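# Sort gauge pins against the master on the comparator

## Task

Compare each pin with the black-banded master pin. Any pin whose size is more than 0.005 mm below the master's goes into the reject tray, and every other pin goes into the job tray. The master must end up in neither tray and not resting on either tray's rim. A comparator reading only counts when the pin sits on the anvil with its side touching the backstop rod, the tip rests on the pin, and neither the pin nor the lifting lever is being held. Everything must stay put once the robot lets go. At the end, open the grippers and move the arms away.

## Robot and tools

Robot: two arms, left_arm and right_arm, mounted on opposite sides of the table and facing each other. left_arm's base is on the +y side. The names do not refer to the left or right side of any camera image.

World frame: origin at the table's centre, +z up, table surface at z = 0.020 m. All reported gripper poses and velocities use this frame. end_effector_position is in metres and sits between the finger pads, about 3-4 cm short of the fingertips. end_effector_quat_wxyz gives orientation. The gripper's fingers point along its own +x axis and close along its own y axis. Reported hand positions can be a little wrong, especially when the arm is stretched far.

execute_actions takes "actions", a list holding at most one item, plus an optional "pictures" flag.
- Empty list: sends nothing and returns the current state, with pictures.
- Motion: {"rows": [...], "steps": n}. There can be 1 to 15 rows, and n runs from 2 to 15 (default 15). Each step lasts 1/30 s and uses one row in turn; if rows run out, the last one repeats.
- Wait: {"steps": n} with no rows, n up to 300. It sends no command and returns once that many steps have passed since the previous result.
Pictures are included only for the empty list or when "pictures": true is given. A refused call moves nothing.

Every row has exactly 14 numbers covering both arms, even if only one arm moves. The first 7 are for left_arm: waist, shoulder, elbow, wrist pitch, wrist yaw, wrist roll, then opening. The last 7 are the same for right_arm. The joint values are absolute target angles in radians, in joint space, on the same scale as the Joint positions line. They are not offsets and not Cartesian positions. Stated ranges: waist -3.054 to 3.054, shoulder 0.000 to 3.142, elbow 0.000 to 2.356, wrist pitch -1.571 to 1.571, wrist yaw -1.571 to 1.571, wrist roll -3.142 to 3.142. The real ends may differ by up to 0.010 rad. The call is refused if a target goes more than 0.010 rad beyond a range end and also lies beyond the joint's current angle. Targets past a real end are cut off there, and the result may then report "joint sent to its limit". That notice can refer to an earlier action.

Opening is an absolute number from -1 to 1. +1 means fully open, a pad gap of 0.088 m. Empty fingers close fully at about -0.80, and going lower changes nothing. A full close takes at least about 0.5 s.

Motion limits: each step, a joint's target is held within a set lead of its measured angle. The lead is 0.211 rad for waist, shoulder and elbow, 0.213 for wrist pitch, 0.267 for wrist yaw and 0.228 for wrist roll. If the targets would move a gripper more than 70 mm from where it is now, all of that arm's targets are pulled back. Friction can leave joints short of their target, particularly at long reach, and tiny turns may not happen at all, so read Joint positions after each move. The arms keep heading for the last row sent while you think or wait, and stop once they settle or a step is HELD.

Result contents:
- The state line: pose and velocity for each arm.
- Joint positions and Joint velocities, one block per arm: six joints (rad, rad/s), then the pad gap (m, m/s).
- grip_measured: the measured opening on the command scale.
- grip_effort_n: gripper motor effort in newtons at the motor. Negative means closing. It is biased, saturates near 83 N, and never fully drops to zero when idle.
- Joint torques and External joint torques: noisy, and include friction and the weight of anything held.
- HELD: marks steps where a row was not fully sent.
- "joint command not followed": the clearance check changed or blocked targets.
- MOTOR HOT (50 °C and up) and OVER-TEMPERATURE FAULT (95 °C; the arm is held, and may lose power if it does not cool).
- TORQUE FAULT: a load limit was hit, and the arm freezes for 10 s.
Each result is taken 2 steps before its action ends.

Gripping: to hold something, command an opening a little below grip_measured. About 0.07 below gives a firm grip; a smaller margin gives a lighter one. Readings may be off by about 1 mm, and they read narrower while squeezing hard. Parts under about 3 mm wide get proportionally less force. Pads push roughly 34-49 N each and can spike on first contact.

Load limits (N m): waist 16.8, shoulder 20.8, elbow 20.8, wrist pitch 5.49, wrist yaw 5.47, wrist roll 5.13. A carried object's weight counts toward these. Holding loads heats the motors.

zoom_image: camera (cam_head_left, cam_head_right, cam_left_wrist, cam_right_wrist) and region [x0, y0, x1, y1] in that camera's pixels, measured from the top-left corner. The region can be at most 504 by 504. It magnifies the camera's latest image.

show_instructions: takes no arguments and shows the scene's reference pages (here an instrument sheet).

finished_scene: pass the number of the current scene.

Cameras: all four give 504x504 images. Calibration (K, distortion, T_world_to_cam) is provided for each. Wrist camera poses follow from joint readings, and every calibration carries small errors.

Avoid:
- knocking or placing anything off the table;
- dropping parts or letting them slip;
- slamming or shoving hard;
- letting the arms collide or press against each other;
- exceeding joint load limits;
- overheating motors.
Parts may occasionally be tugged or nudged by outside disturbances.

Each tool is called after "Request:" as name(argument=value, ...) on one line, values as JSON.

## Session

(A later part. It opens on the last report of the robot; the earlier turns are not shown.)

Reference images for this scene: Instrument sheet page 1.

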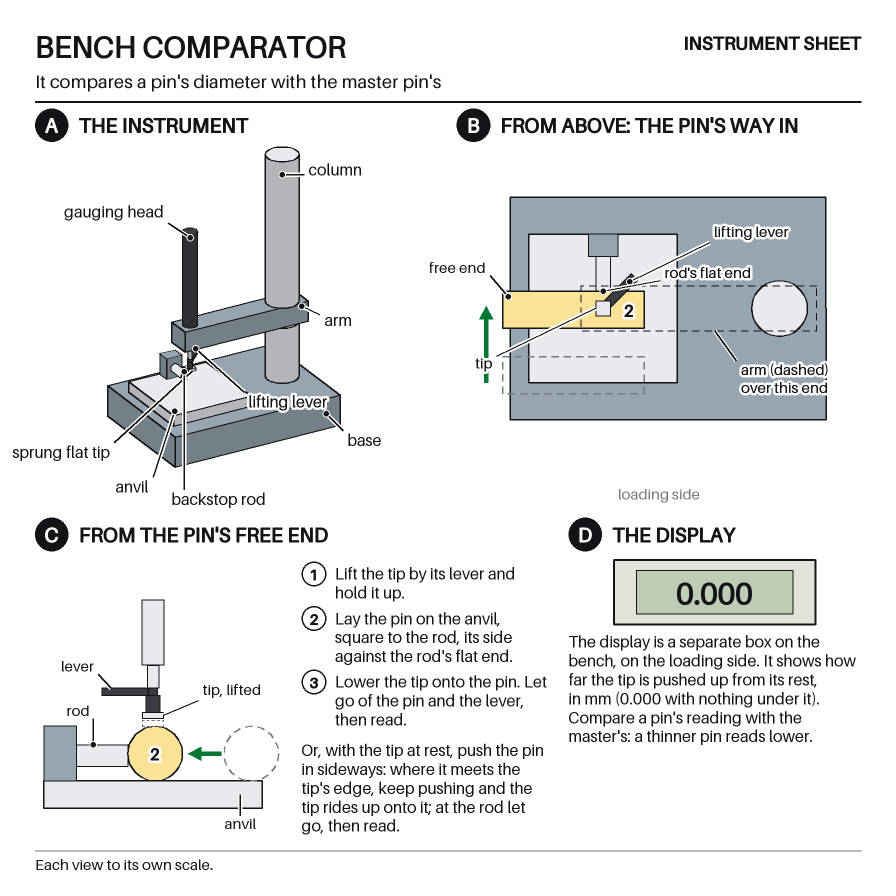

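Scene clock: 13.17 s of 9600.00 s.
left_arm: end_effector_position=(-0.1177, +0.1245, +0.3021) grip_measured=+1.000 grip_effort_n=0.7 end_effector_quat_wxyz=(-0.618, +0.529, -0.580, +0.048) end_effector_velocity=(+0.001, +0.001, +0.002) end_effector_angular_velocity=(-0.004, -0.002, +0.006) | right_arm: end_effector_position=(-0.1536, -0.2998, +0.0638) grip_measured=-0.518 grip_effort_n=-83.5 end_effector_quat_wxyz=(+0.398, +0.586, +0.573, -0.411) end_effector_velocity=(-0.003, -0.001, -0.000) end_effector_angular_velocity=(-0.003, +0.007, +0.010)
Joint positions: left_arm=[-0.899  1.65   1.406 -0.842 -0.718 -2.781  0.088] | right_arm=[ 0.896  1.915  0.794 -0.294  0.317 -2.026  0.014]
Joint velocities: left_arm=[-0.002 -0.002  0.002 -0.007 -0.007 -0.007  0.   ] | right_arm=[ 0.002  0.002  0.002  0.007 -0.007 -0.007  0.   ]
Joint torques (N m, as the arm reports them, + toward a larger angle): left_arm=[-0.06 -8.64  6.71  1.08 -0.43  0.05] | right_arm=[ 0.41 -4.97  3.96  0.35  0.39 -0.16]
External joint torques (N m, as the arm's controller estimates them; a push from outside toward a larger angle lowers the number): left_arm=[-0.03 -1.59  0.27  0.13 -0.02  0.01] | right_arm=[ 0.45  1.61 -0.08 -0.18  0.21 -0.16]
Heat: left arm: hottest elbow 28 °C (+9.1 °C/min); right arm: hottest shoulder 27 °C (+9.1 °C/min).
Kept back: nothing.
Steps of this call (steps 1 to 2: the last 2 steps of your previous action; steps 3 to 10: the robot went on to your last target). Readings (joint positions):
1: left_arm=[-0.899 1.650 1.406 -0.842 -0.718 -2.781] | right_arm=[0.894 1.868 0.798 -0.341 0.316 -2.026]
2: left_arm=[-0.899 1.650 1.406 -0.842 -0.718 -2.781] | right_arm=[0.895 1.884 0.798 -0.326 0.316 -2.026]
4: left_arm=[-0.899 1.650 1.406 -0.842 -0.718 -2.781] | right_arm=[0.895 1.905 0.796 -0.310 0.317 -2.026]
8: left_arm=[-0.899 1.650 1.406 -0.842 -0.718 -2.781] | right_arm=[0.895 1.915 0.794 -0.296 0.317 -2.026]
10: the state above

Request:
execute_actions(actions=[{"rows":[[-0.899,1.65,1.406,-0.842,-0.718,-2.781,1,0.9,1.932,0.79,-0.28,0.323,-2.03,-0.6],[-0.899,1.65,1.406,-0.842,-0.718,-2.781,1,0.9,1.932,0.79,-0.28,0.323,-2.03,-0.6],[-0.899,1.65,1.406,-0.842,-0.718,-2.781,1,0.9,1.932,0.79,-0.28,0.323,-2.03,-0.6],[-0.899,1.65,1.406,-0.842,-0.718,-2.781,1,0.9,1.932,0.79,-0.28,0.323,-2.03,-0.6],[-0.899,1.65,1.406,-0.842,-0.718,-2.781,1,0.9,1.932,0.79,-0.28,0.323,-2.03,-0.52],[-0.899,1.65,1.406,-0.842,-0.718,-2.781,1,0.9,1.932,0.79,-0.28,0.323,-2.03,-0.48],[-0.899,1.65,1.406,-0.842,-0.718,-2.781,1,0.9,1.932,0.79,-0.28,0.323,-2.03,-0.44],[-0.899,1.65,1.406,-0.842,-0.718,-2.781,1,0.9,1.932,0.79,-0.28,0.323,-2.03,-0.3],[-0.899,1.65,1.406,-0.842,-0.718,-2.781,1,0.9,1.932,0.79,-0.28,0.323,-2.03,-0.1],[-0.899,1.65,1.406,-0.842,-0.718,-2.781,1,0.9,1.932,0.79,-0.28,0.323,-2.03,0],[-0.899,1.65,1.406,-0.842,-0.718,-2.781,1,0.9,1.92,0.79,-0.29,0.323,-2.03,0],[-0.899,1.65,1.406,-0.842,-0.718,-2.781,1,0.9,1.9,0.8,-0.315,0.323,-2.03,0],[-0.899,1.65,1.406,-0.842,-0.718,-2.781,1,0.9,1.88,0.81,-0.345,0.323,-2.03,0],[-0.899,1.65,1.406,-0.842,-0.718,-2.781,1,0.9,1.86,0.82,-0.375,0.323,-2.03,0],[-0.899,1.65,1.406,-0.842,-0.718,-2.781,1,0.9,1.84,0.83,-0.405,0.323,-2.03,0]]}])

Request:
execute_actions(actions=[{"rows":[[-0.899,1.65,1.406,-0.842,-0.718,-2.781,1,0.9,1.82,0.84,-0.435,0.323,-2.03,0],[-0.899,1.65,1.406,-0.842,-0.718,-2.781,1,0.9,1.8,0.85,-0.465,0.323,-2.01,0],[-0.899,1.65,1.406,-0.842,-0.718,-2.781,1,0.9,1.78,0.857,-0.495,0.32,-1.97,0],[-0.899,1.65,1.406,-0.842,-0.718,-2.781,1,0.89,1.77,0.862,-0.52,0.315,-1.92,0],[-0.899,1.65,1.406,-0.842,-0.718,-2.781,1,0.87,1.77,0.862,-0.55,0.31,-1.86,0],[-0.899,1.65,1.406,-0.842,-0.718,-2.781,1,0.85,1.77,0.862,-0.58,0.3,-1.8,0],[-0.899,1.65,1.406,-0.842,-0.718,-2.781,1,0.82,1.77,0.862,-0.62,0.29,-1.74,0],[-0.899,1.65,1.406,-0.842,-0.718,-2.781,1,0.79,1.77,0.862,-0.66,0.28,-1.68,0],[-0.899,1.65,1.406,-0.842,-0.718,-2.781,1,0.76,1.77,0.862,-0.7,0.27,-1.62,0],[-0.899,1.65,1.406,-0.842,-0.718,-2.781,1,0.73,1.77,0.862,-0.74,0.26,-1.56,0],[-0.899,1.65,1.406,-0.842,-0.718,-2.781,1,0.7,1.77,0.862,-0.78,0.25,-1.5,0],[-0.899,1.65,1.406,-0.842,-0.718,-2.781,1,0.67,1.77,0.862,-0.82,0.24,-1.44,0],[-0.899,1.65,1.406,-0.842,-0.718,-2.781,1,0.64,1.77,0.862,-0.86,0.232,-1.38,0],[-0.899,1.65,1.406,-0.842,-0.718,-2.781,1,0.62,1.77,0.862,-0.89,0.232,-1.32,0],[-0.899,1.65,1.406,-0.842,-0.718,-2.781,1,0.6,1.77,0.862,-0.917,0.232,-0.73,0]]}])

Request:
execute_actions(actions=[{"steps":22}], pictures=true)

Scene clock: 14.00 s of 9600.00 s.
left_arm: end_effector_position=(-0.1177, +0.1245, +0.3021) grip_measured=+1.000 grip_effort_n=0.7 end_effector_quat_wxyz=(-0.618, +0.529, -0.580, +0.048) end_effector_velocity=(-0.003, +0.002, -0.003) end_effector_angular_velocity=(+0.007, +0.013, +0.004) | right_arm: end_effector_position=(-0.1526, -0.3002, +0.0632) grip_measured=-0.091 grip_effort_n=16.5 end_effector_quat_wxyz=(+0.400, +0.588, +0.572, -0.409) end_effector_velocity=(+0.063, -0.030, +0.047) end_effector_angular_velocity=(-0.147, -0.287, +0.001)
Joint positions: left_arm=[-0.899  1.65   1.406 -0.842 -0.718 -2.781  0.088] | right_arm=[ 0.897  1.917  0.795 -0.299  0.32  -2.026  0.035]
Joint velocities: left_arm=[-0.007  0.002 -0.002 -0.007  0.007 -0.022  0.   ] | right_arm=[-0.007 -0.203  0.042 -0.564 -0.007 -0.007  0.048]
Joint torques (N m, as the arm reports them, + toward a larger angle): left_arm=[-0.07 -8.66  6.67  1.08 -0.44  0.05] | right_arm=[ 0.36 -7.46  5.4  -0.07  0.29 -0.16]
External joint torques (N m, as the arm's controller estimates them; a push from outside toward a larger angle lowers the number): left_arm=[-0.03 -1.68  0.27  0.13 -0.02  0.01] | right_arm=[ 0.41  0.03  1.03 -0.6   0.09 -0.16]
Heat: left arm: hottest elbow 28 °C (+8.6 °C/min); right arm: hottest shoulder 27 °C (+8.6 °C/min).
Steps of this call (steps 1 to 12: the robot went on to your last target; steps 13 to 25: the first 13 steps of this action). Readings (joint positions):
13: left_arm=[-0.899 1.650 1.406 -0.842 -0.718 -2.781] | right_arm=[0.896 1.917 0.794 -0.292 0.317 -2.026]
14: left_arm=[-0.899 1.650 1.406 -0.842 -0.718 -2.781] | right_arm=[0.896 1.919 0.794 -0.289 0.317 -2.026]
16: left_arm=[-0.899 1.650 1.406 -0.842 -0.718 -2.781] | right_arm=[0.897 1.922 0.794 -0.286 0.319 -2.026]
20: left_arm=[-0.899 1.650 1.406 -0.842 -0.718 -2.781] | right_arm=[0.897 1.923 0.794 -0.283 0.320 -2.026]
25: the state above

Scene clock: 14.50 s of 9600.00 s.
left_arm: end_effector_position=(-0.1177, +0.1245, +0.3021) grip_measured=+1.000 grip_effort_n=0.7 end_effector_quat_wxyz=(-0.618, +0.529, -0.580, +0.048) end_effector_velocity=(+0.003, -0.002, +0.001) end_effector_angular_velocity=(-0.016, -0.009, +0.018) | right_arm: end_effector_position=(-0.0808, -0.2962, +0.1072) grip_measured=-0.003 grip_effort_n=16.0 end_effector_quat_wxyz=(+0.297, +0.726, +0.320, -0.532) end_effector_velocity=(+0.332, -0.007, +0.014) end_effector_angular_velocity=(-0.449, -0.487, -2.614)
Joint positions: left_arm=[-0.899  1.65   1.406 -0.842 -0.718 -2.781  0.088] | right_arm=[ 0.717  1.774  0.862 -0.758  0.258 -1.534  0.039]
Joint velocities: left_arm=[ 0.002  0.002 -0.002  0.007 -0.022 -0.007  0.   ] | right_arm=[-0.906 -0.002 -0.002 -1.106 -0.242  1.751  0.   ]
Joint torques (N m, as the arm reports them, + toward a larger angle): left_arm=[-0.08 -8.64  6.68  1.08 -0.43  0.05] | right_arm=[-0.29 -5.55  4.81 -0.37 -0.02  0.17]
External joint torques (N m, as the arm's controller estimates them; a push from outside toward a larger angle lowers the number): left_arm=[-0.12 -1.67  0.29  0.13 -0.01  0.01] | right_arm=[-0.41  0.48  0.45 -0.41 -0.12  0.18]
Heat: left arm: hottest elbow 28 °C (+8.3 °C/min); right arm: hottest shoulder 27 °C (+8.3 °C/min).
Steps of this call (steps 1 to 2: the last 2 steps of your previous action; steps 3 to 15: the first 13 steps of this action). Readings (joint positions):
3: left_arm=[-0.899 1.650 1.406 -0.842 -0.718 -2.781] | right_arm=[0.897 1.879 0.804 -0.372 0.320 -2.026]
4: left_arm=[-0.899 1.650 1.406 -0.842 -0.718 -2.781] | right_arm=[0.897 1.861 0.812 -0.397 0.320 -2.026]
6: left_arm=[-0.899 1.650 1.406 -0.842 -0.718 -2.781] | right_arm=[0.897 1.822 0.832 -0.448 0.320 -1.995]
10: left_arm=[-0.899 1.650 1.406 -0.842 -0.718 -2.781] | right_arm=[0.859 1.777 0.861 -0.563 0.301 -1.819]
15: the state above

Scene clock: 15.23 s of 9600.00 s.
left_arm: end_effector_position=(-0.1177, +0.1245, +0.3021) grip_measured=+1.000 grip_effort_n=0.7 end_effector_quat_wxyz=(-0.618, +0.529, -0.580, +0.048) end_effector_velocity=(+0.000, +0.001, +0.001) end_effector_angular_velocity=(-0.007, -0.006, -0.004) | right_arm: end_effector_position=(-0.0376, -0.3020, +0.1123) grip_measured=-0.003 grip_effort_n=16.0 end_effector_quat_wxyz=(-0.006, -0.818, -0.007, +0.575) end_effector_velocity=(-0.000, +0.001, -0.001) end_effector_angular_velocity=(+0.002, +0.010, -0.016)
Joint positions: left_arm=[-0.899  1.65   1.406 -0.842 -0.718 -2.781  0.088] | right_arm=[ 0.604  1.774  0.862 -0.914  0.235 -0.737  0.039]
Joint velocities: left_arm=[-0.002 -0.007 -0.007  0.007 -0.007  0.007  0.   ] | right_arm=[-0.007 -0.002 -0.002  0.007 -0.007  0.007 -0.   ]
Joint torques (N m, as the arm reports them, + toward a larger angle): left_arm=[-0.08 -8.65  6.68  1.08 -0.43  0.05] | right_arm=[-0.36 -5.37  4.58 -0.54 -0.01  0.17]
External joint torques (N m, as the arm's controller estimates them; a push from outside toward a larger angle lowers the number): left_arm=[-0.04 -1.59  0.24  0.12 -0.02  0.01] | right_arm=[-0.34  0.32  0.41 -0.41 -0.13  0.17]
Heat: left arm: hottest elbow 28 °C (+7.9 °C/min); right arm: hottest shoulder 27 °C (+7.9 °C/min).
Kept back: nothing.
Steps of this call (steps 1 to 2: the last 2 steps of your previous action; steps 3 to 22: the robot went on to your last target). Readings (joint positions):
1: left_arm=[-0.899 1.650 1.406 -0.842 -0.718 -2.781] | right_arm=[0.688 1.774 0.862 -0.795 0.252 -1.474]
2: left_arm=[-0.899 1.650 1.406 -0.842 -0.718 -2.781] | right_arm=[0.662 1.774 0.862 -0.830 0.248 -1.412]
4: left_arm=[-0.899 1.650 1.406 -0.842 -0.718 -2.781] | right_arm=[0.623 1.774 0.862 -0.880 0.243 -1.287]
8: left_arm=[-0.899 1.650 1.406 -0.842 -0.718 -2.781] | right_arm=[0.606 1.774 0.862 -0.905 0.237 -1.034]
22: the state above
camera_calibration (this result's frames):
cam_left_wrist: T_world_to_cam=[[0.567682, -0.455514, 0.685744, -0.0722614], [-0.820757, -0.377908, 0.42842, -0.141804], [0.0639966, -0.806035, -0.588397, 0.362705], [0, 0, 0, 1]] pos_world=[-0.0985769, 0.205848, 0.323719]
cam_right_wrist: T_world_to_cam=[[-0.0462767, 0.997887, -0.0456078, 0.318719], [0.770638, 0.0647137, 0.633979, 0.00844985], [0.63559, -0.00580865, -0.772005, 0.185797], [0, 0, 0, 1]] pos_world=[-0.109853, -0.317513, 0.152615]

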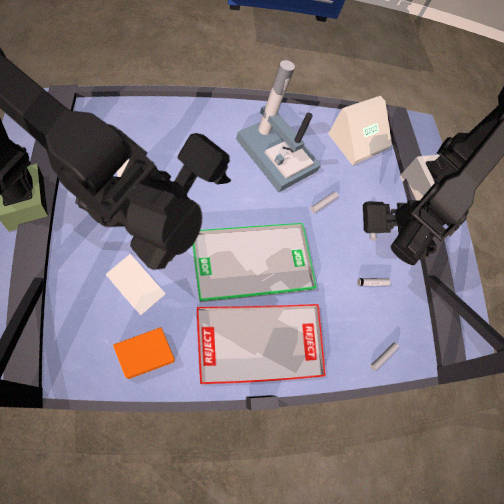

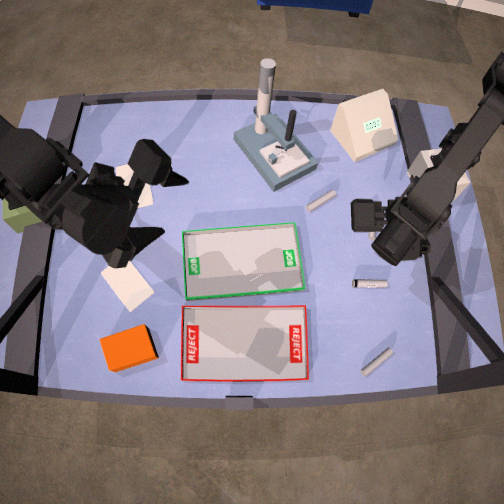

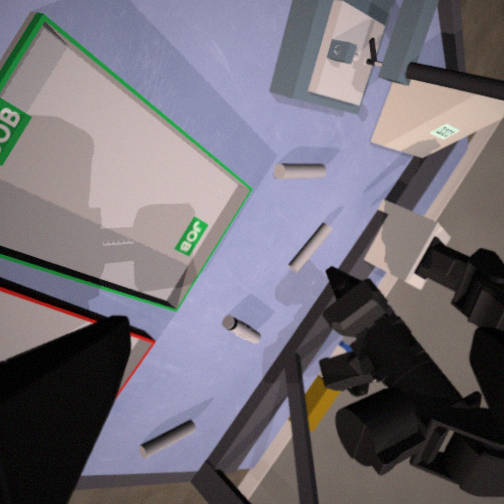

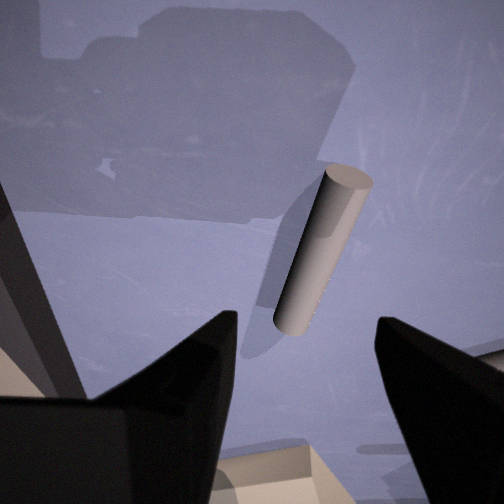

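Request:
execute_actions(actions=[{"rows":[[-0.899,1.65,1.406,-0.842,-0.718,-2.781,1,0.58,1.795,0.875,-0.91,0.225,-0.7,0],[-0.899,1.65,1.406,-0.842,-0.718,-2.781,1,0.56,1.815,0.89,-0.905,0.215,-0.66,0],[-0.899,1.65,1.406,-0.842,-0.718,-2.781,1,0.545,1.835,0.9,-0.9,0.205,-0.62,0],[-0.899,1.65,1.406,-0.842,-0.718,-2.781,1,0.533,1.855,0.905,-0.89,0.203,-0.595,0],[-0.899,1.65,1.406,-0.842,-0.718,-2.781,1,0.533,1.875,0.905,-0.88,0.203,-0.595,0],[-0.899,1.65,1.406,-0.842,-0.718,-2.781,1,0.533,1.895,0.905,-0.865,0.203,-0.595,0],[-0.899,1.65,1.406,-0.842,-0.718,-2.781,1,0.533,1.915,0.9,-0.84,0.203,-0.595,0],[-0.899,1.65,1.406,-0.842,-0.718,-2.781,1,0.533,1.935,0.89,-0.815,0.203,-0.595,0],[-0.899,1.65,1.406,-0.842,-0.718,-2.781,1,0.533,1.955,0.885,-0.79,0.203,-0.595,0],[-0.899,1.65,1.406,-0.842,-0.718,-2.781,1,0.533,1.97,0.88,-0.775,0.203,-0.595,0],[-0.899,1.65,1.406,-0.842,-0.718,-2.781,1,0.533,1.98,0.878,-0.765,0.203,-0.595,0]]}])

Request:
execute_actions(actions=[{"steps":8}], pictures=true)

Scene clock: 15.97 s of 9600.00 s.
left_arm: end_effector_position=(-0.1177, +0.1245, +0.3021) grip_measured=+1.000 grip_effort_n=0.7 end_effector_quat_wxyz=(-0.618, +0.529, -0.580, +0.048) end_effector_velocity=(-0.000, -0.000, +0.001) end_effector_angular_velocity=(-0.007, -0.006, -0.004) | right_arm: end_effector_position=(-0.0380, -0.2867, +0.0701) grip_measured=-0.003 grip_effort_n=16.0 end_effector_quat_wxyz=(+0.054, -0.816, +0.074, +0.571) end_effector_velocity=(+0.022, -0.025, -0.067) end_effector_angular_velocity=(-0.130, -0.102, -0.034)
Joint positions: left_arm=[-0.899  1.65   1.406 -0.842 -0.718 -2.781  0.088] | right_arm=[ 0.537  1.957  0.889 -0.786  0.206 -0.602  0.039]
Joint velocities: left_arm=[-0.002 -0.002 -0.002  0.007 -0.007  0.007  0.   ] | right_arm=[-0.007  0.242 -0.066  0.139 -0.022  0.022 -0.   ]
Joint torques (N m, as the arm reports them, + toward a larger angle): left_arm=[-0.07 -8.65  6.69  1.08 -0.43  0.05] | right_arm=[-0.41 -5.36  3.33 -0.28 -0.01  0.19]
External joint torques (N m, as the arm's controller estimates them; a push from outside toward a larger angle lowers the number): left_arm=[-0.03 -1.61  0.25  0.12 -0.02  0.01] | right_arm=[-0.35  1.83 -0.53 -0.08 -0.13  0.19]
Heat: left arm: hottest elbow 28 °C (+7.5 °C/min); right arm: hottest shoulder 27 °C (+7.5 °C/min).
Steps of this call (steps 1 to 9: the robot went on to your last target; steps 10 to 22: the first 13 steps of this action). Readings (joint positions):
10: left_arm=[-0.899 1.650 1.406 -0.842 -0.718 -2.781] | right_arm=[0.602 1.775 0.862 -0.914 0.233 -0.729]
11: left_arm=[-0.899 1.650 1.406 -0.842 -0.718 -2.781] | right_arm=[0.596 1.780 0.865 -0.914 0.228 -0.713]
13: left_arm=[-0.899 1.650 1.406 -0.842 -0.718 -2.781] | right_arm=[0.572 1.804 0.878 -0.909 0.218 -0.664]
17: left_arm=[-0.899 1.650 1.406 -0.842 -0.718 -2.781] | right_arm=[0.539 1.875 0.894 -0.863 0.210 -0.614]
22: the state above

Scene clock: 16.23 s of 9600.00 s.
left_arm: end_effector_position=(-0.1177, +0.1245, +0.3021) grip_measured=+1.000 grip_effort_n=0.7 end_effector_quat_wxyz=(-0.618, +0.529, -0.580, +0.048) end_effector_velocity=(+0.001, +0.002, +0.000) end_effector_angular_velocity=(+0.004, -0.014, -0.004) | right_arm: end_effector_position=(-0.0378, -0.2867, +0.0659) grip_measured=-0.003 grip_effort_n=15.6 end_effector_quat_wxyz=(+0.055, -0.816, +0.075, +0.571) end_effector_velocity=(+0.002, -0.003, -0.002) end_effector_angular_velocity=(-0.020, -0.006, +0.002)
Joint positions: left_arm=[-0.899  1.65   1.406 -0.842 -0.718 -2.781  0.088] | right_arm=[ 0.536  1.97   0.885 -0.769  0.206 -0.599  0.039]
Joint velocities: left_arm=[-0.002 -0.002 -0.002 -0.007 -0.007  0.007  0.   ] | right_arm=[-0.002  0.007 -0.002 -0.007 -0.007 -0.007 -0.   ]
Joint torques (N m, as the arm reports them, + toward a larger angle): left_arm=[-0.07 -8.65  6.69  1.08 -0.43  0.05] | right_arm=[-0.35 -4.65  3.11 -0.26 -0.03  0.19]
External joint torques (N m, as the arm's controller estimates them; a push from outside toward a larger angle lowers the number): left_arm=[-0.06 -1.62  0.27  0.13 -0.02  0.01] | right_arm=[-0.36  1.81 -0.38 -0.09 -0.13  0.19]
Heat: left arm: hottest elbow 28 °C (+7.4 °C/min); right arm: hottest shoulder 27 °C (+7.4 °C/min).
Kept back: nothing.
Steps of this call (steps 1 to 2: the last 2 steps of your previous action; steps 3 to 8: the robot went on to your last target). Readings (joint positions):
1: left_arm=[-0.899 1.650 1.406 -0.842 -0.718 -2.781] | right_arm=[0.537 1.963 0.887 -0.782 0.206 -0.601]
2: left_arm=[-0.899 1.650 1.406 -0.842 -0.718 -2.781] | right_arm=[0.537 1.967 0.885 -0.778 0.206 -0.601]
4: left_arm=[-0.899 1.650 1.406 -0.842 -0.718 -2.781] | right_arm=[0.537 1.970 0.885 -0.772 0.206 -0.600]
8: the state above
camera_calibration (this result's frames):
cam_left_wrist: T_world_to_cam=[[0.567682, -0.455514, 0.685744, -0.0722614], [-0.820757, -0.377908, 0.42842, -0.141804], [0.0639966, -0.806035, -0.588397, 0.362705], [0, 0, 0, 1]] pos_world=[-0.0985769, 0.205848, 0.323719]
cam_right_wrist: T_world_to_cam=[[0.15752, 0.986752, -0.0388303, 0.305334], [0.764844, -0.0970339, 0.636865, -0.00975826], [0.624661, -0.130018, -0.769996, 0.114024], [0, 0, 0, 1]] pos_world=[-0.111859, -0.287411, 0.105869]

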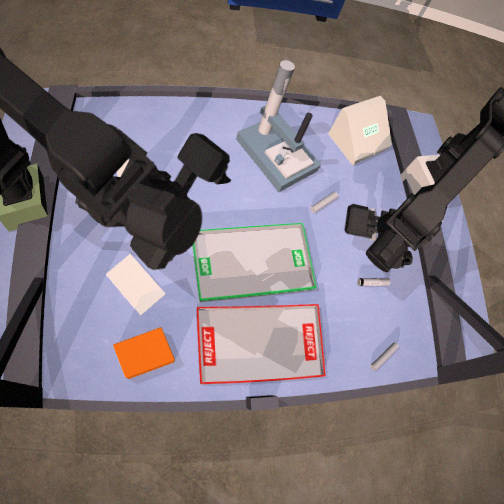

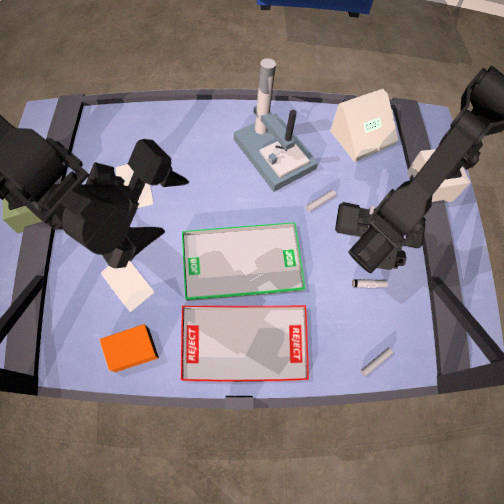

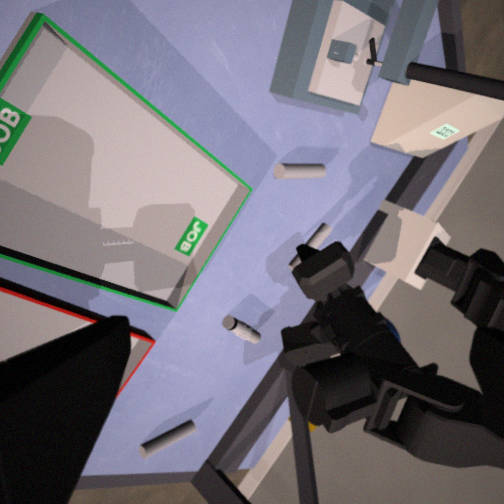

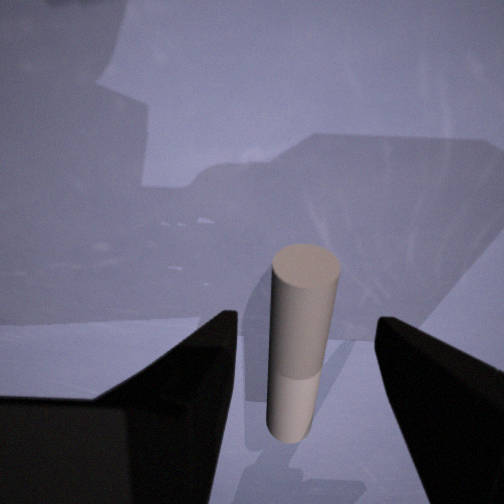

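Request:
execute_actions(actions=[{"rows":[[-0.899,1.65,1.406,-0.842,-0.718,-2.781,1,0.547,1.99,0.876,-0.755,0.203,-0.6,-0.1],[-0.899,1.65,1.406,-0.842,-0.718,-2.781,1,0.557,1.997,0.875,-0.743,0.203,-0.605,-0.2],[-0.899,1.65,1.406,-0.842,-0.718,-2.781,1,0.557,1.997,0.875,-0.743,0.203,-0.605,-0.3],[-0.899,1.65,1.406,-0.842,-0.718,-2.781,1,0.557,1.997,0.875,-0.743,0.203,-0.605,-0.35],[-0.899,1.65,1.406,-0.842,-0.718,-2.781,1,0.557,1.997,0.875,-0.743,0.203,-0.605,-0.38],[-0.899,1.65,1.406,-0.842,-0.718,-2.781,1,0.557,1.997,0.875,-0.743,0.203,-0.605,-0.4],[-0.899,1.65,1.406,-0.842,-0.718,-2.781,1,0.557,1.997,0.875,-0.743,0.203,-0.605,-0.43],[-0.899,1.65,1.406,-0.842,-0.718,-2.781,1,0.557,1.997,0.875,-0.743,0.203,-0.605,-0.46],[-0.899,1.65,1.406,-0.842,-0.718,-2.781,1,0.557,1.997,0.875,-0.743,0.203,-0.605,-0.5],[-0.899,1.65,1.406,-0.842,-0.718,-2.781,1,0.557,1.997,0.875,-0.743,0.203,-0.605,-0.54],[-0.899,1.65,1.406,-0.842,-0.718,-2.781,1,0.557,1.997,0.875,-0.743,0.203,-0.605,-0.6]]}])

Request:
execute_actions(actions=[{"rows":[[-0.899,1.65,1.406,-0.842,-0.718,-2.781,1,0.557,1.97,0.88,-0.76,0.203,-0.605,-0.6],[-0.899,1.65,1.406,-0.842,-0.718,-2.781,1,0.557,1.95,0.88,-0.77,0.203,-0.605,-0.6],[-0.899,1.65,1.406,-0.842,-0.718,-2.781,1,0.557,1.92,0.88,-0.79,0.203,-0.62,-0.6],[-0.899,1.65,1.406,-0.842,-0.718,-2.781,1,0.55,1.89,0.87,-0.8,0.21,-0.66,-0.6],[-0.899,1.65,1.406,-0.842,-0.718,-2.781,1,0.54,1.86,0.86,-0.8,0.22,-0.71,-0.6],[-0.899,1.65,1.406,-0.842,-0.718,-2.781,1,0.52,1.83,0.85,-0.79,0.23,-0.77,-0.6],[-0.899,1.65,1.406,-0.842,-0.718,-2.781,1,0.5,1.8,0.84,-0.78,0.24,-0.83,-0.6],[-0.899,1.65,1.406,-0.842,-0.718,-2.781,1,0.48,1.77,0.83,-0.76,0.25,-0.89,-0.6],[-0.899,1.65,1.406,-0.842,-0.718,-2.781,1,0.46,1.74,0.82,-0.74,0.26,-0.95,-0.6],[-0.899,1.65,1.406,-0.842,-0.718,-2.781,1,0.44,1.71,0.81,-0.72,0.27,-1.01,-0.6],[-0.899,1.65,1.406,-0.842,-0.718,-2.781,1,0.42,1.68,0.8,-0.7,0.28,-1.07,-0.6],[-0.899,1.65,1.406,-0.842,-0.718,-2.781,1,0.4,1.65,0.795,-0.68,0.29,-1.13,-0.6],[-0.899,1.65,1.406,-0.842,-0.718,-2.781,1,0.38,1.62,0.79,-0.65,0.3,-1.19,-0.6],[-0.899,1.65,1.406,-0.842,-0.718,-2.781,1,0.35,1.6,0.79,-0.63,0.31,-1.25,-0.6],[-0.899,1.65,1.406,-0.842,-0.718,-2.781,1,0.32,1.595,0.79,-0.61,0.318,-1.31,-0.6]]}])

Request:
execute_actions(actions=[{"rows":[[-0.899,1.65,1.406,-0.842,-0.718,-2.781,1,0.29,1.595,0.79,-0.61,0.318,-1.37,-0.6],[-0.899,1.65,1.406,-0.842,-0.718,-2.781,1,0.26,1.595,0.79,-0.61,0.318,-1.43,-0.6],[-0.899,1.65,1.406,-0.842,-0.718,-2.781,1,0.23,1.595,0.79,-0.61,0.318,-1.49,-0.6],[-0.899,1.65,1.406,-0.842,-0.718,-2.781,1,0.2,1.595,0.79,-0.61,0.318,-1.55,-0.6],[-0.899,1.65,1.406,-0.842,-0.718,-2.781,1,0.17,1.595,0.79,-0.61,0.318,-1.61,-0.6],[-0.899,1.65,1.406,-0.842,-0.718,-2.781,1,0.14,1.595,0.79,-0.61,0.318,-1.67,-0.6],[-0.899,1.65,1.406,-0.842,-0.718,-2.781,1,0.11,1.595,0.79,-0.61,0.318,-1.73,-0.6],[-0.899,1.65,1.406,-0.842,-0.718,-2.781,1,0.08,1.595,0.79,-0.61,0.318,-1.79,-0.6],[-0.899,1.65,1.406,-0.842,-0.718,-2.781,1,0.05,1.595,0.79,-0.61,0.318,-1.85,-0.6],[-0.899,1.65,1.406,-0.842,-0.718,-2.781,1,0.02,1.595,0.79,-0.61,0.318,-1.91,-0.6],[-0.899,1.65,1.406,-0.842,-0.718,-2.781,1,-0.01,1.595,0.79,-0.61,0.318,-1.97,-0.6],[-0.899,1.65,1.406,-0.842,-0.718,-2.781,1,-0.04,1.595,0.79,-0.61,0.318,-2.01,-0.6],[-0.899,1.65,1.406,-0.842,-0.718,-2.781,1,-0.07,1.595,0.79,-0.61,0.318,-2.038,-0.6],[-0.899,1.65,1.406,-0.842,-0.718,-2.781,1,-0.095,1.595,0.79,-0.61,0.318,-2.038,-0.6],[-0.899,1.65,1.406,-0.842,-0.718,-2.781,1,-0.114,1.595,0.79,-0.61,0.318,-2.038,-0.6]]}])

Request:
execute_actions(actions=[{"rows":[[-0.899,1.65,1.406,-0.842,-0.718,-2.781,1,-0.114,1.622,0.81,-0.598,0.315,-2.038,-0.6],[-0.899,1.65,1.406,-0.842,-0.718,-2.781,1,-0.114,1.649,0.825,-0.585,0.315,-2.038,-0.6],[-0.899,1.65,1.406,-0.842,-0.718,-2.781,1,-0.114,1.675,0.84,-0.573,0.315,-2.038,-0.6],[-0.899,1.65,1.406,-0.842,-0.718,-2.781,1,-0.114,1.702,0.855,-0.56,0.315,-2.038,-0.6],[-0.899,1.65,1.406,-0.842,-0.718,-2.781,1,-0.114,1.728,0.87,-0.548,0.315,-2.038,-0.6],[-0.899,1.65,1.406,-0.842,-0.718,-2.781,1,-0.114,1.755,0.885,-0.536,0.315,-2.038,-0.6],[-0.899,1.65,1.406,-0.842,-0.718,-2.781,1,-0.114,1.78,0.9,-0.523,0.315,-2.038,-0.6],[-0.899,1.65,1.406,-0.842,-0.718,-2.781,1,-0.114,1.805,0.915,-0.511,0.315,-2.038,-0.6],[-0.899,1.65,1.406,-0.842,-0.718,-2.781,1,-0.114,1.83,0.93,-0.5,0.315,-2.038,-0.6],[-0.899,1.65,1.406,-0.842,-0.718,-2.781,1,-0.114,1.845,0.944,-0.492,0.315,-2.038,-0.6],[-0.899,1.65,1.406,-0.842,-0.718,-2.781,1,-0.114,1.855,0.944,-0.488,0.315,-2.038,-0.6],[-0.899,1.65,1.406,-0.842,-0.718,-2.781,1,-0.114,1.862,0.944,-0.485,0.315,-2.038,-0.6]]}])

Request:
execute_actions(actions=[{"steps":6}], pictures=true)

Scene clock: 17.50 s of 9600.00 s.
left_arm: end_effector_position=(-0.1177, +0.1245, +0.3021) grip_measured=+1.000 grip_effort_n=1.2 end_effector_quat_wxyz=(-0.618, +0.529, -0.580, +0.048) end_effector_velocity=(-0.001, +0.002, +0.000) end_effector_angular_velocity=(-0.000, -0.005, +0.001) | right_arm: end_effector_position=(-0.0416, -0.2885, +0.0604) grip_measured=-0.520 grip_effort_n=-83.5 end_effector_quat_wxyz=(+0.050, -0.816, +0.067, +0.572) end_effector_velocity=(+0.003, -0.001, -0.000) end_effector_angular_velocity=(-0.011, -0.012, +0.020)
Joint positions: left_arm=[-0.899  1.65   1.406 -0.842 -0.718 -2.781  0.088] | right_arm=[ 0.554  1.988  0.882 -0.746  0.205 -0.601  0.014]
Joint velocities: left_arm=[-0.007 -0.002 -0.002 -0.007 -0.007 -0.007  0.   ] | right_arm=[-0.002  0.002 -0.002 -0.007  0.007 -0.022 -0.   ]
Joint torques (N m, as the arm reports them, + toward a larger angle): left_arm=[-0.06 -8.65  6.68  1.08 -0.44  0.05] | right_arm=[ 0.41 -4.68  2.97 -0.22  0.   -0.17]
External joint torques (N m, as the arm's controller estimates them; a push from outside toward a larger angle lowers the number): left_arm=[ 0.02 -1.62  0.26  0.13 -0.03  0.01] | right_arm=[ 0.43  1.77 -0.4  -0.04 -0.11 -0.17]
Heat: left arm: hottest elbow 28 °C (+6.9 °C/min); right arm: hottest shoulder 27 °C (+6.9 °C/min).
Steps of this call (steps 1 to 25: the robot went on to your last target; steps 26 to 38: the first 13 steps of this action). Readings (joint positions):
26: left_arm=[-0.899 1.650 1.406 -0.842 -0.718 -2.781] | right_arm=[0.537 1.973 0.885 -0.767 0.206 -0.599]
27: left_arm=[-0.899 1.650 1.406 -0.842 -0.718 -2.781] | right_arm=[0.538 1.976 0.885 -0.761 0.206 -0.599]
29: left_arm=[-0.899 1.650 1.406 -0.842 -0.718 -2.781] | right_arm=[0.546 1.983 0.885 -0.751 0.206 -0.599]
33: left_arm=[-0.899 1.650 1.406 -0.842 -0.718 -2.781] | right_arm=[0.553 1.988 0.882 -0.748 0.206 -0.600]
38: the state above

Scene clock: 18.00 s of 9600.00 s.
left_arm: end_effector_position=(-0.1177, +0.1245, +0.3021) grip_measured=+1.000 grip_effort_n=0.7 end_effector_quat_wxyz=(-0.618, +0.529, -0.580, +0.048) end_effector_velocity=(+0.003, +0.001, +0.002) end_effector_angular_velocity=(-0.009, +0.008, +0.020) | right_arm: end_effector_position=(-0.0230, -0.2512, +0.1144) grip_measured=-0.520 grip_effort_n=-83.5 end_effector_quat_wxyz=(-0.003, +0.783, +0.089, -0.616) end_effector_velocity=(+0.092, +0.192, +0.162) end_effector_angular_velocity=(+0.721, +0.261, +1.081)
Joint positions: left_arm=[-0.899  1.65   1.406 -0.842 -0.718 -2.781  0.088] | right_arm=[ 0.433  1.705  0.816 -0.707  0.27  -1.039  0.014]
Joint velocities: left_arm=[ 0.002 -0.007 -0.002 -0.007 -0.007 -0.022  0.   ] | right_arm=[-0.598 -0.877 -0.247  0.564  0.271 -1.736  0.   ]
Joint torques (N m, as the arm reports them, + toward a larger angle): left_arm=[-0.07 -8.66  6.69  1.08 -0.43  0.05] | right_arm=[-0.27 -6.03  4.31  0.18  0.35 -0.18]
External joint torques (N m, as the arm's controller estimates them; a push from outside toward a larger angle lowers the number): left_arm=[-0.07 -1.6   0.25  0.12 -0.01  0.01] | right_arm=[-0.31 -0.29 -0.47 -0.15  0.2  -0.19]
Heat: left arm: hottest elbow 28 °C (+6.7 °C/min); right arm: hottest shoulder 27 °C (+6.7 °C/min).
Steps of this call (steps 1 to 2: the last 2 steps of your previous action; steps 3 to 15: the first 13 steps of this action). Readings (joint positions):
3: left_arm=[-0.899 1.650 1.406 -0.842 -0.718 -2.781] | right_arm=[0.554 1.987 0.882 -0.747 0.205 -0.601]
4: left_arm=[-0.899 1.650 1.406 -0.842 -0.718 -2.781] | right_arm=[0.554 1.984 0.882 -0.748 0.205 -0.601]
6: left_arm=[-0.899 1.650 1.406 -0.842 -0.718 -2.781] | right_arm=[0.554 1.962 0.881 -0.768 0.204 -0.615]
10: left_arm=[-0.899 1.650 1.406 -0.842 -0.718 -2.781] | right_arm=[0.529 1.855 0.858 -0.780 0.221 -0.762]
15: the state above

Scene clock: 18.50 s of 9600.00 s.
left_arm: end_effector_position=(-0.1177, +0.1245, +0.3021) grip_measured=+1.000 grip_effort_n=0.7 end_effector_quat_wxyz=(-0.618, +0.529, -0.580, +0.048) end_effector_velocity=(+0.001, +0.002, +0.000) end_effector_angular_velocity=(-0.000, -0.005, +0.006) | right_arm: end_effector_position=(+0.0804, -0.1981, +0.1378) grip_measured=-0.520 grip_effort_n=-83.5 end_effector_quat_wxyz=(+0.143, +0.783, +0.236, -0.558) end_effector_velocity=(+0.243, +0.012, -0.001) end_effector_angular_velocity=(-0.362, -0.255, +0.350)
Joint positions: left_arm=[-0.899  1.65   1.406 -0.842 -0.718 -2.781  0.088] | right_arm=[ 0.01   1.605  0.799 -0.613  0.312 -1.917  0.014]
Joint velocities: left_arm=[-0.002 -0.002 -0.002 -0.007 -0.007 -0.007  0.   ] | right_arm=[-0.886 -0.002 -0.002 -0.007 -0.022 -1.311  0.   ]
Joint torques (N m, as the arm reports them, + toward a larger angle): left_arm=[-0.07 -8.65  6.68  1.08 -0.44  0.05] | right_arm=[-0.33 -5.72  4.58  0.34  0.38 -0.17]
External joint torques (N m, as the arm's controller estimates them; a push from outside toward a larger angle lowers the number): left_arm=[-0.07 -1.61  0.25  0.13 -0.02  0.01] | right_arm=[-0.35 -0.31 -0.45 -0.15  0.22 -0.15]
Heat: left arm: hottest elbow 28 °C (+6.5 °C/min); right arm: hottest shoulder 27 °C (+6.5 °C/min).
Steps of this call (steps 1 to 2: the last 2 steps of your previous action; steps 3 to 15: the first 13 steps of this action). Readings (joint positions):
3: left_arm=[-0.899 1.650 1.406 -0.842 -0.718 -2.781] | right_arm=[0.364 1.635 0.804 -0.647 0.295 -1.215]
4: left_arm=[-0.899 1.650 1.406 -0.842 -0.718 -2.781] | right_arm=[0.337 1.622 0.804 -0.632 0.301 -1.274]
6: left_arm=[-0.899 1.650 1.406 -0.842 -0.718 -2.781] | right_arm=[0.279 1.608 0.804 -0.621 0.308 -1.393]
10: left_arm=[-0.899 1.650 1.406 -0.842 -0.718 -2.781] | right_arm=[0.159 1.605 0.799 -0.616 0.311 -1.634]
15: the state above

Scene clock: 19.00 s of 9600.00 s.
left_arm: end_effector_position=(-0.1177, +0.1245, +0.3021) grip_measured=+1.000 grip_effort_n=0.7 end_effector_quat_wxyz=(-0.618, +0.529, -0.580, +0.048) end_effector_velocity=(+0.002, +0.002, -0.002) end_effector_angular_velocity=(+0.008, -0.017, -0.004) | right_arm: end_effector_position=(+0.1089, -0.1514, +0.1081) grip_measured=-0.520 grip_effort_n=-83.5 end_effector_quat_wxyz=(+0.151, +0.789, +0.224, -0.551) end_effector_velocity=(-0.003, +0.040, -0.051) end_effector_angular_velocity=(-0.050, +0.003, -0.013)
Joint positions: left_arm=[-0.899  1.65   1.406 -0.842 -0.718 -2.781  0.088] | right_arm=[-0.11   1.834  0.923 -0.497  0.315 -2.033  0.014]
Joint velocities: left_arm=[-0.002 -0.002 -0.007 -0.007 -0.007  0.007  0.   ] | right_arm=[-0.007  0.291  0.144  0.095 -0.007  0.007 -0.   ]
Joint torques (N m, as the arm reports them, + toward a larger angle): left_arm=[-0.07 -8.64  6.7   1.08 -0.43  0.05] | right_arm=[-0.39 -5.63  6.19  0.21  0.17 -0.17]
External joint torques (N m, as the arm's controller estimates them; a push from outside toward a larger angle lowers the number): left_arm=[-0.03 -1.64  0.3   0.14 -0.01  0.01] | right_arm=[-0.35  1.62  1.59 -0.16 -0.02 -0.16]
Heat: left arm: hottest elbow 28 °C (+6.3 °C/min); right arm: hottest shoulder 27 °C (+6.3 °C/min).
Steps of this call (steps 1 to 2: the last 2 steps of your previous action; steps 3 to 15: the first 13 steps of this action). Readings (joint positions):
3: left_arm=[-0.899 1.650 1.406 -0.842 -0.718 -2.781] | right_arm=[-0.071 1.606 0.799 -0.612 0.315 -1.995]
4: left_arm=[-0.899 1.650 1.406 -0.842 -0.718 -2.781] | right_arm=[-0.089 1.611 0.799 -0.608 0.316 -2.007]
6: left_arm=[-0.899 1.650 1.406 -0.842 -0.718 -2.781] | right_arm=[-0.105 1.640 0.813 -0.591 0.316 -2.021]
10: left_arm=[-0.899 1.650 1.406 -0.842 -0.718 -2.781] | right_arm=[-0.109 1.737 0.865 -0.544 0.316 -2.031]
15: the state above

Scene clock: 19.20 s of 9600.00 s.
left_arm: end_effector_position=(-0.1177, +0.1245, +0.3021) grip_measured=+1.000 grip_effort_n=0.7 end_effector_quat_wxyz=(-0.618, +0.529, -0.580, +0.048) end_effector_velocity=(+0.003, +0.000, -0.002) end_effector_angular_velocity=(-0.001, +0.002, +0.020) | right_arm: end_effector_position=(+0.1087, -0.1492, +0.1046) grip_measured=-0.520 grip_effort_n=-83.5 end_effector_quat_wxyz=(+0.152, +0.789, +0.223, -0.552) end_effector_velocity=(+0.002, +0.013, +0.005) end_effector_angular_velocity=(+0.040, -0.004, -0.002)
Joint positions: left_arm=[-0.899  1.65   1.406 -0.842 -0.718 -2.781  0.088] | right_arm=[-0.11   1.852  0.931 -0.49   0.315 -2.033  0.014]
Joint velocities: left_arm=[ 0.002  0.002 -0.002 -0.007 -0.007 -0.022  0.   ] | right_arm=[-0.007  0.007  0.027  0.022  0.007 -0.007 -0.   ]
Joint torques (N m, as the arm reports them, + toward a larger angle): left_arm=[-0.06 -8.66  6.68  1.08 -0.43  0.05] | right_arm=[-0.33 -5.08  6.55  0.42  0.17 -0.18]
External joint torques (N m, as the arm's controller estimates them; a push from outside toward a larger angle lowers the number): left_arm=[-0.09 -1.67  0.26  0.13 -0.02  0.02] | right_arm=[-0.36  1.79  1.82 -0.08  0.   -0.17]
Heat: left arm: hottest elbow 29 °C (+9.4 °C/min); right arm: hottest shoulder 27 °C (+6.2 °C/min).
Kept back: nothing.
Steps of this call (steps 1 to 2: the last 2 steps of your previous action; steps 3 to 6: the robot went on to your last target). Readings (joint positions):
1: left_arm=[-0.899 1.650 1.406 -0.842 -0.718 -2.781] | right_arm=[-0.110 1.841 0.927 -0.495 0.315 -2.033]
2: left_arm=[-0.899 1.650 1.406 -0.842 -0.718 -2.781] | right_arm=[-0.110 1.847 0.928 -0.493 0.315 -2.033]
4: left_arm=[-0.899 1.650 1.406 -0.842 -0.718 -2.781] | right_arm=[-0.110 1.851 0.930 -0.492 0.315 -2.033]
6: the state above
camera_calibration (this result's frames):
cam_left_wrist: T_world_to_cam=[[0.567682, -0.455514, 0.685744, -0.0722614], [-0.820757, -0.377908, 0.42842, -0.141804], [0.0639966, -0.806035, -0.588397, 0.362705], [0, 0, 0, 1]] pos_world=[-0.0985769, 0.205848, 0.323719]
cam_right_wrist: T_world_to_cam=[[-0.542885, 0.838992, -0.0369997, 0.20203], [0.632458, 0.437435, 0.639255, -0.0392872], [0.552515, 0.323641, -0.768104, 0.145565], [0, 0, 0, 1]] pos_world=[0.0540997, -0.199427, 0.144399]

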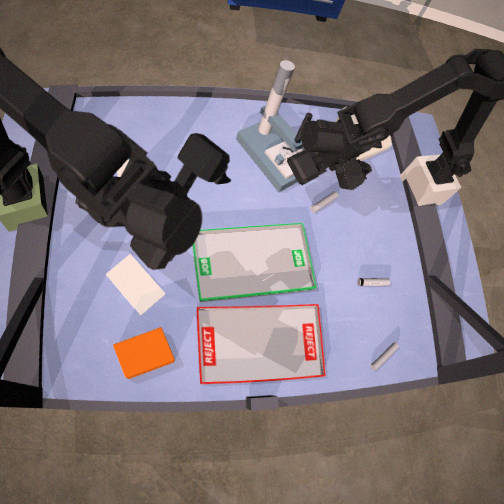

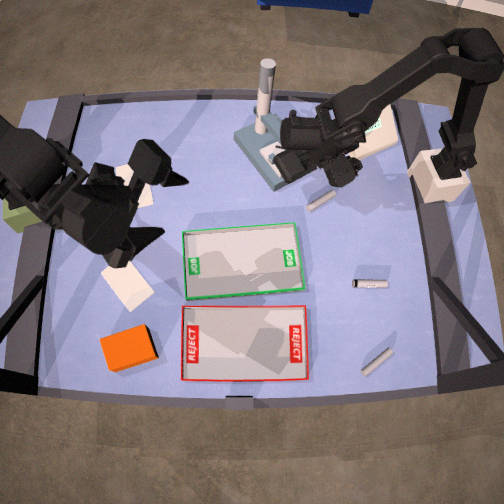

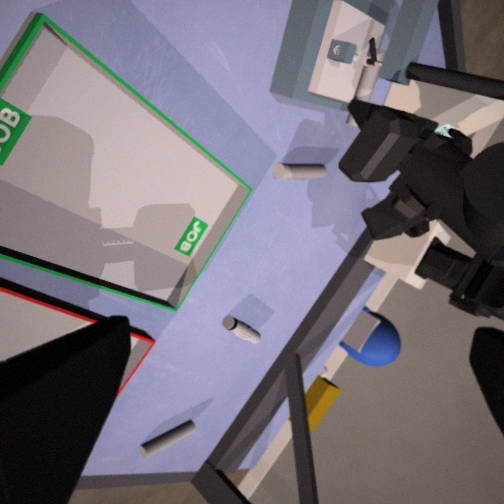

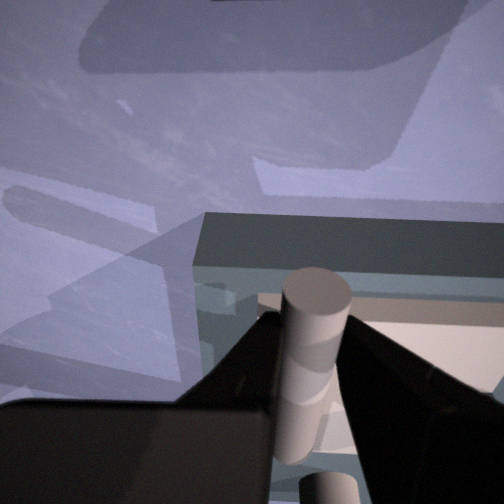

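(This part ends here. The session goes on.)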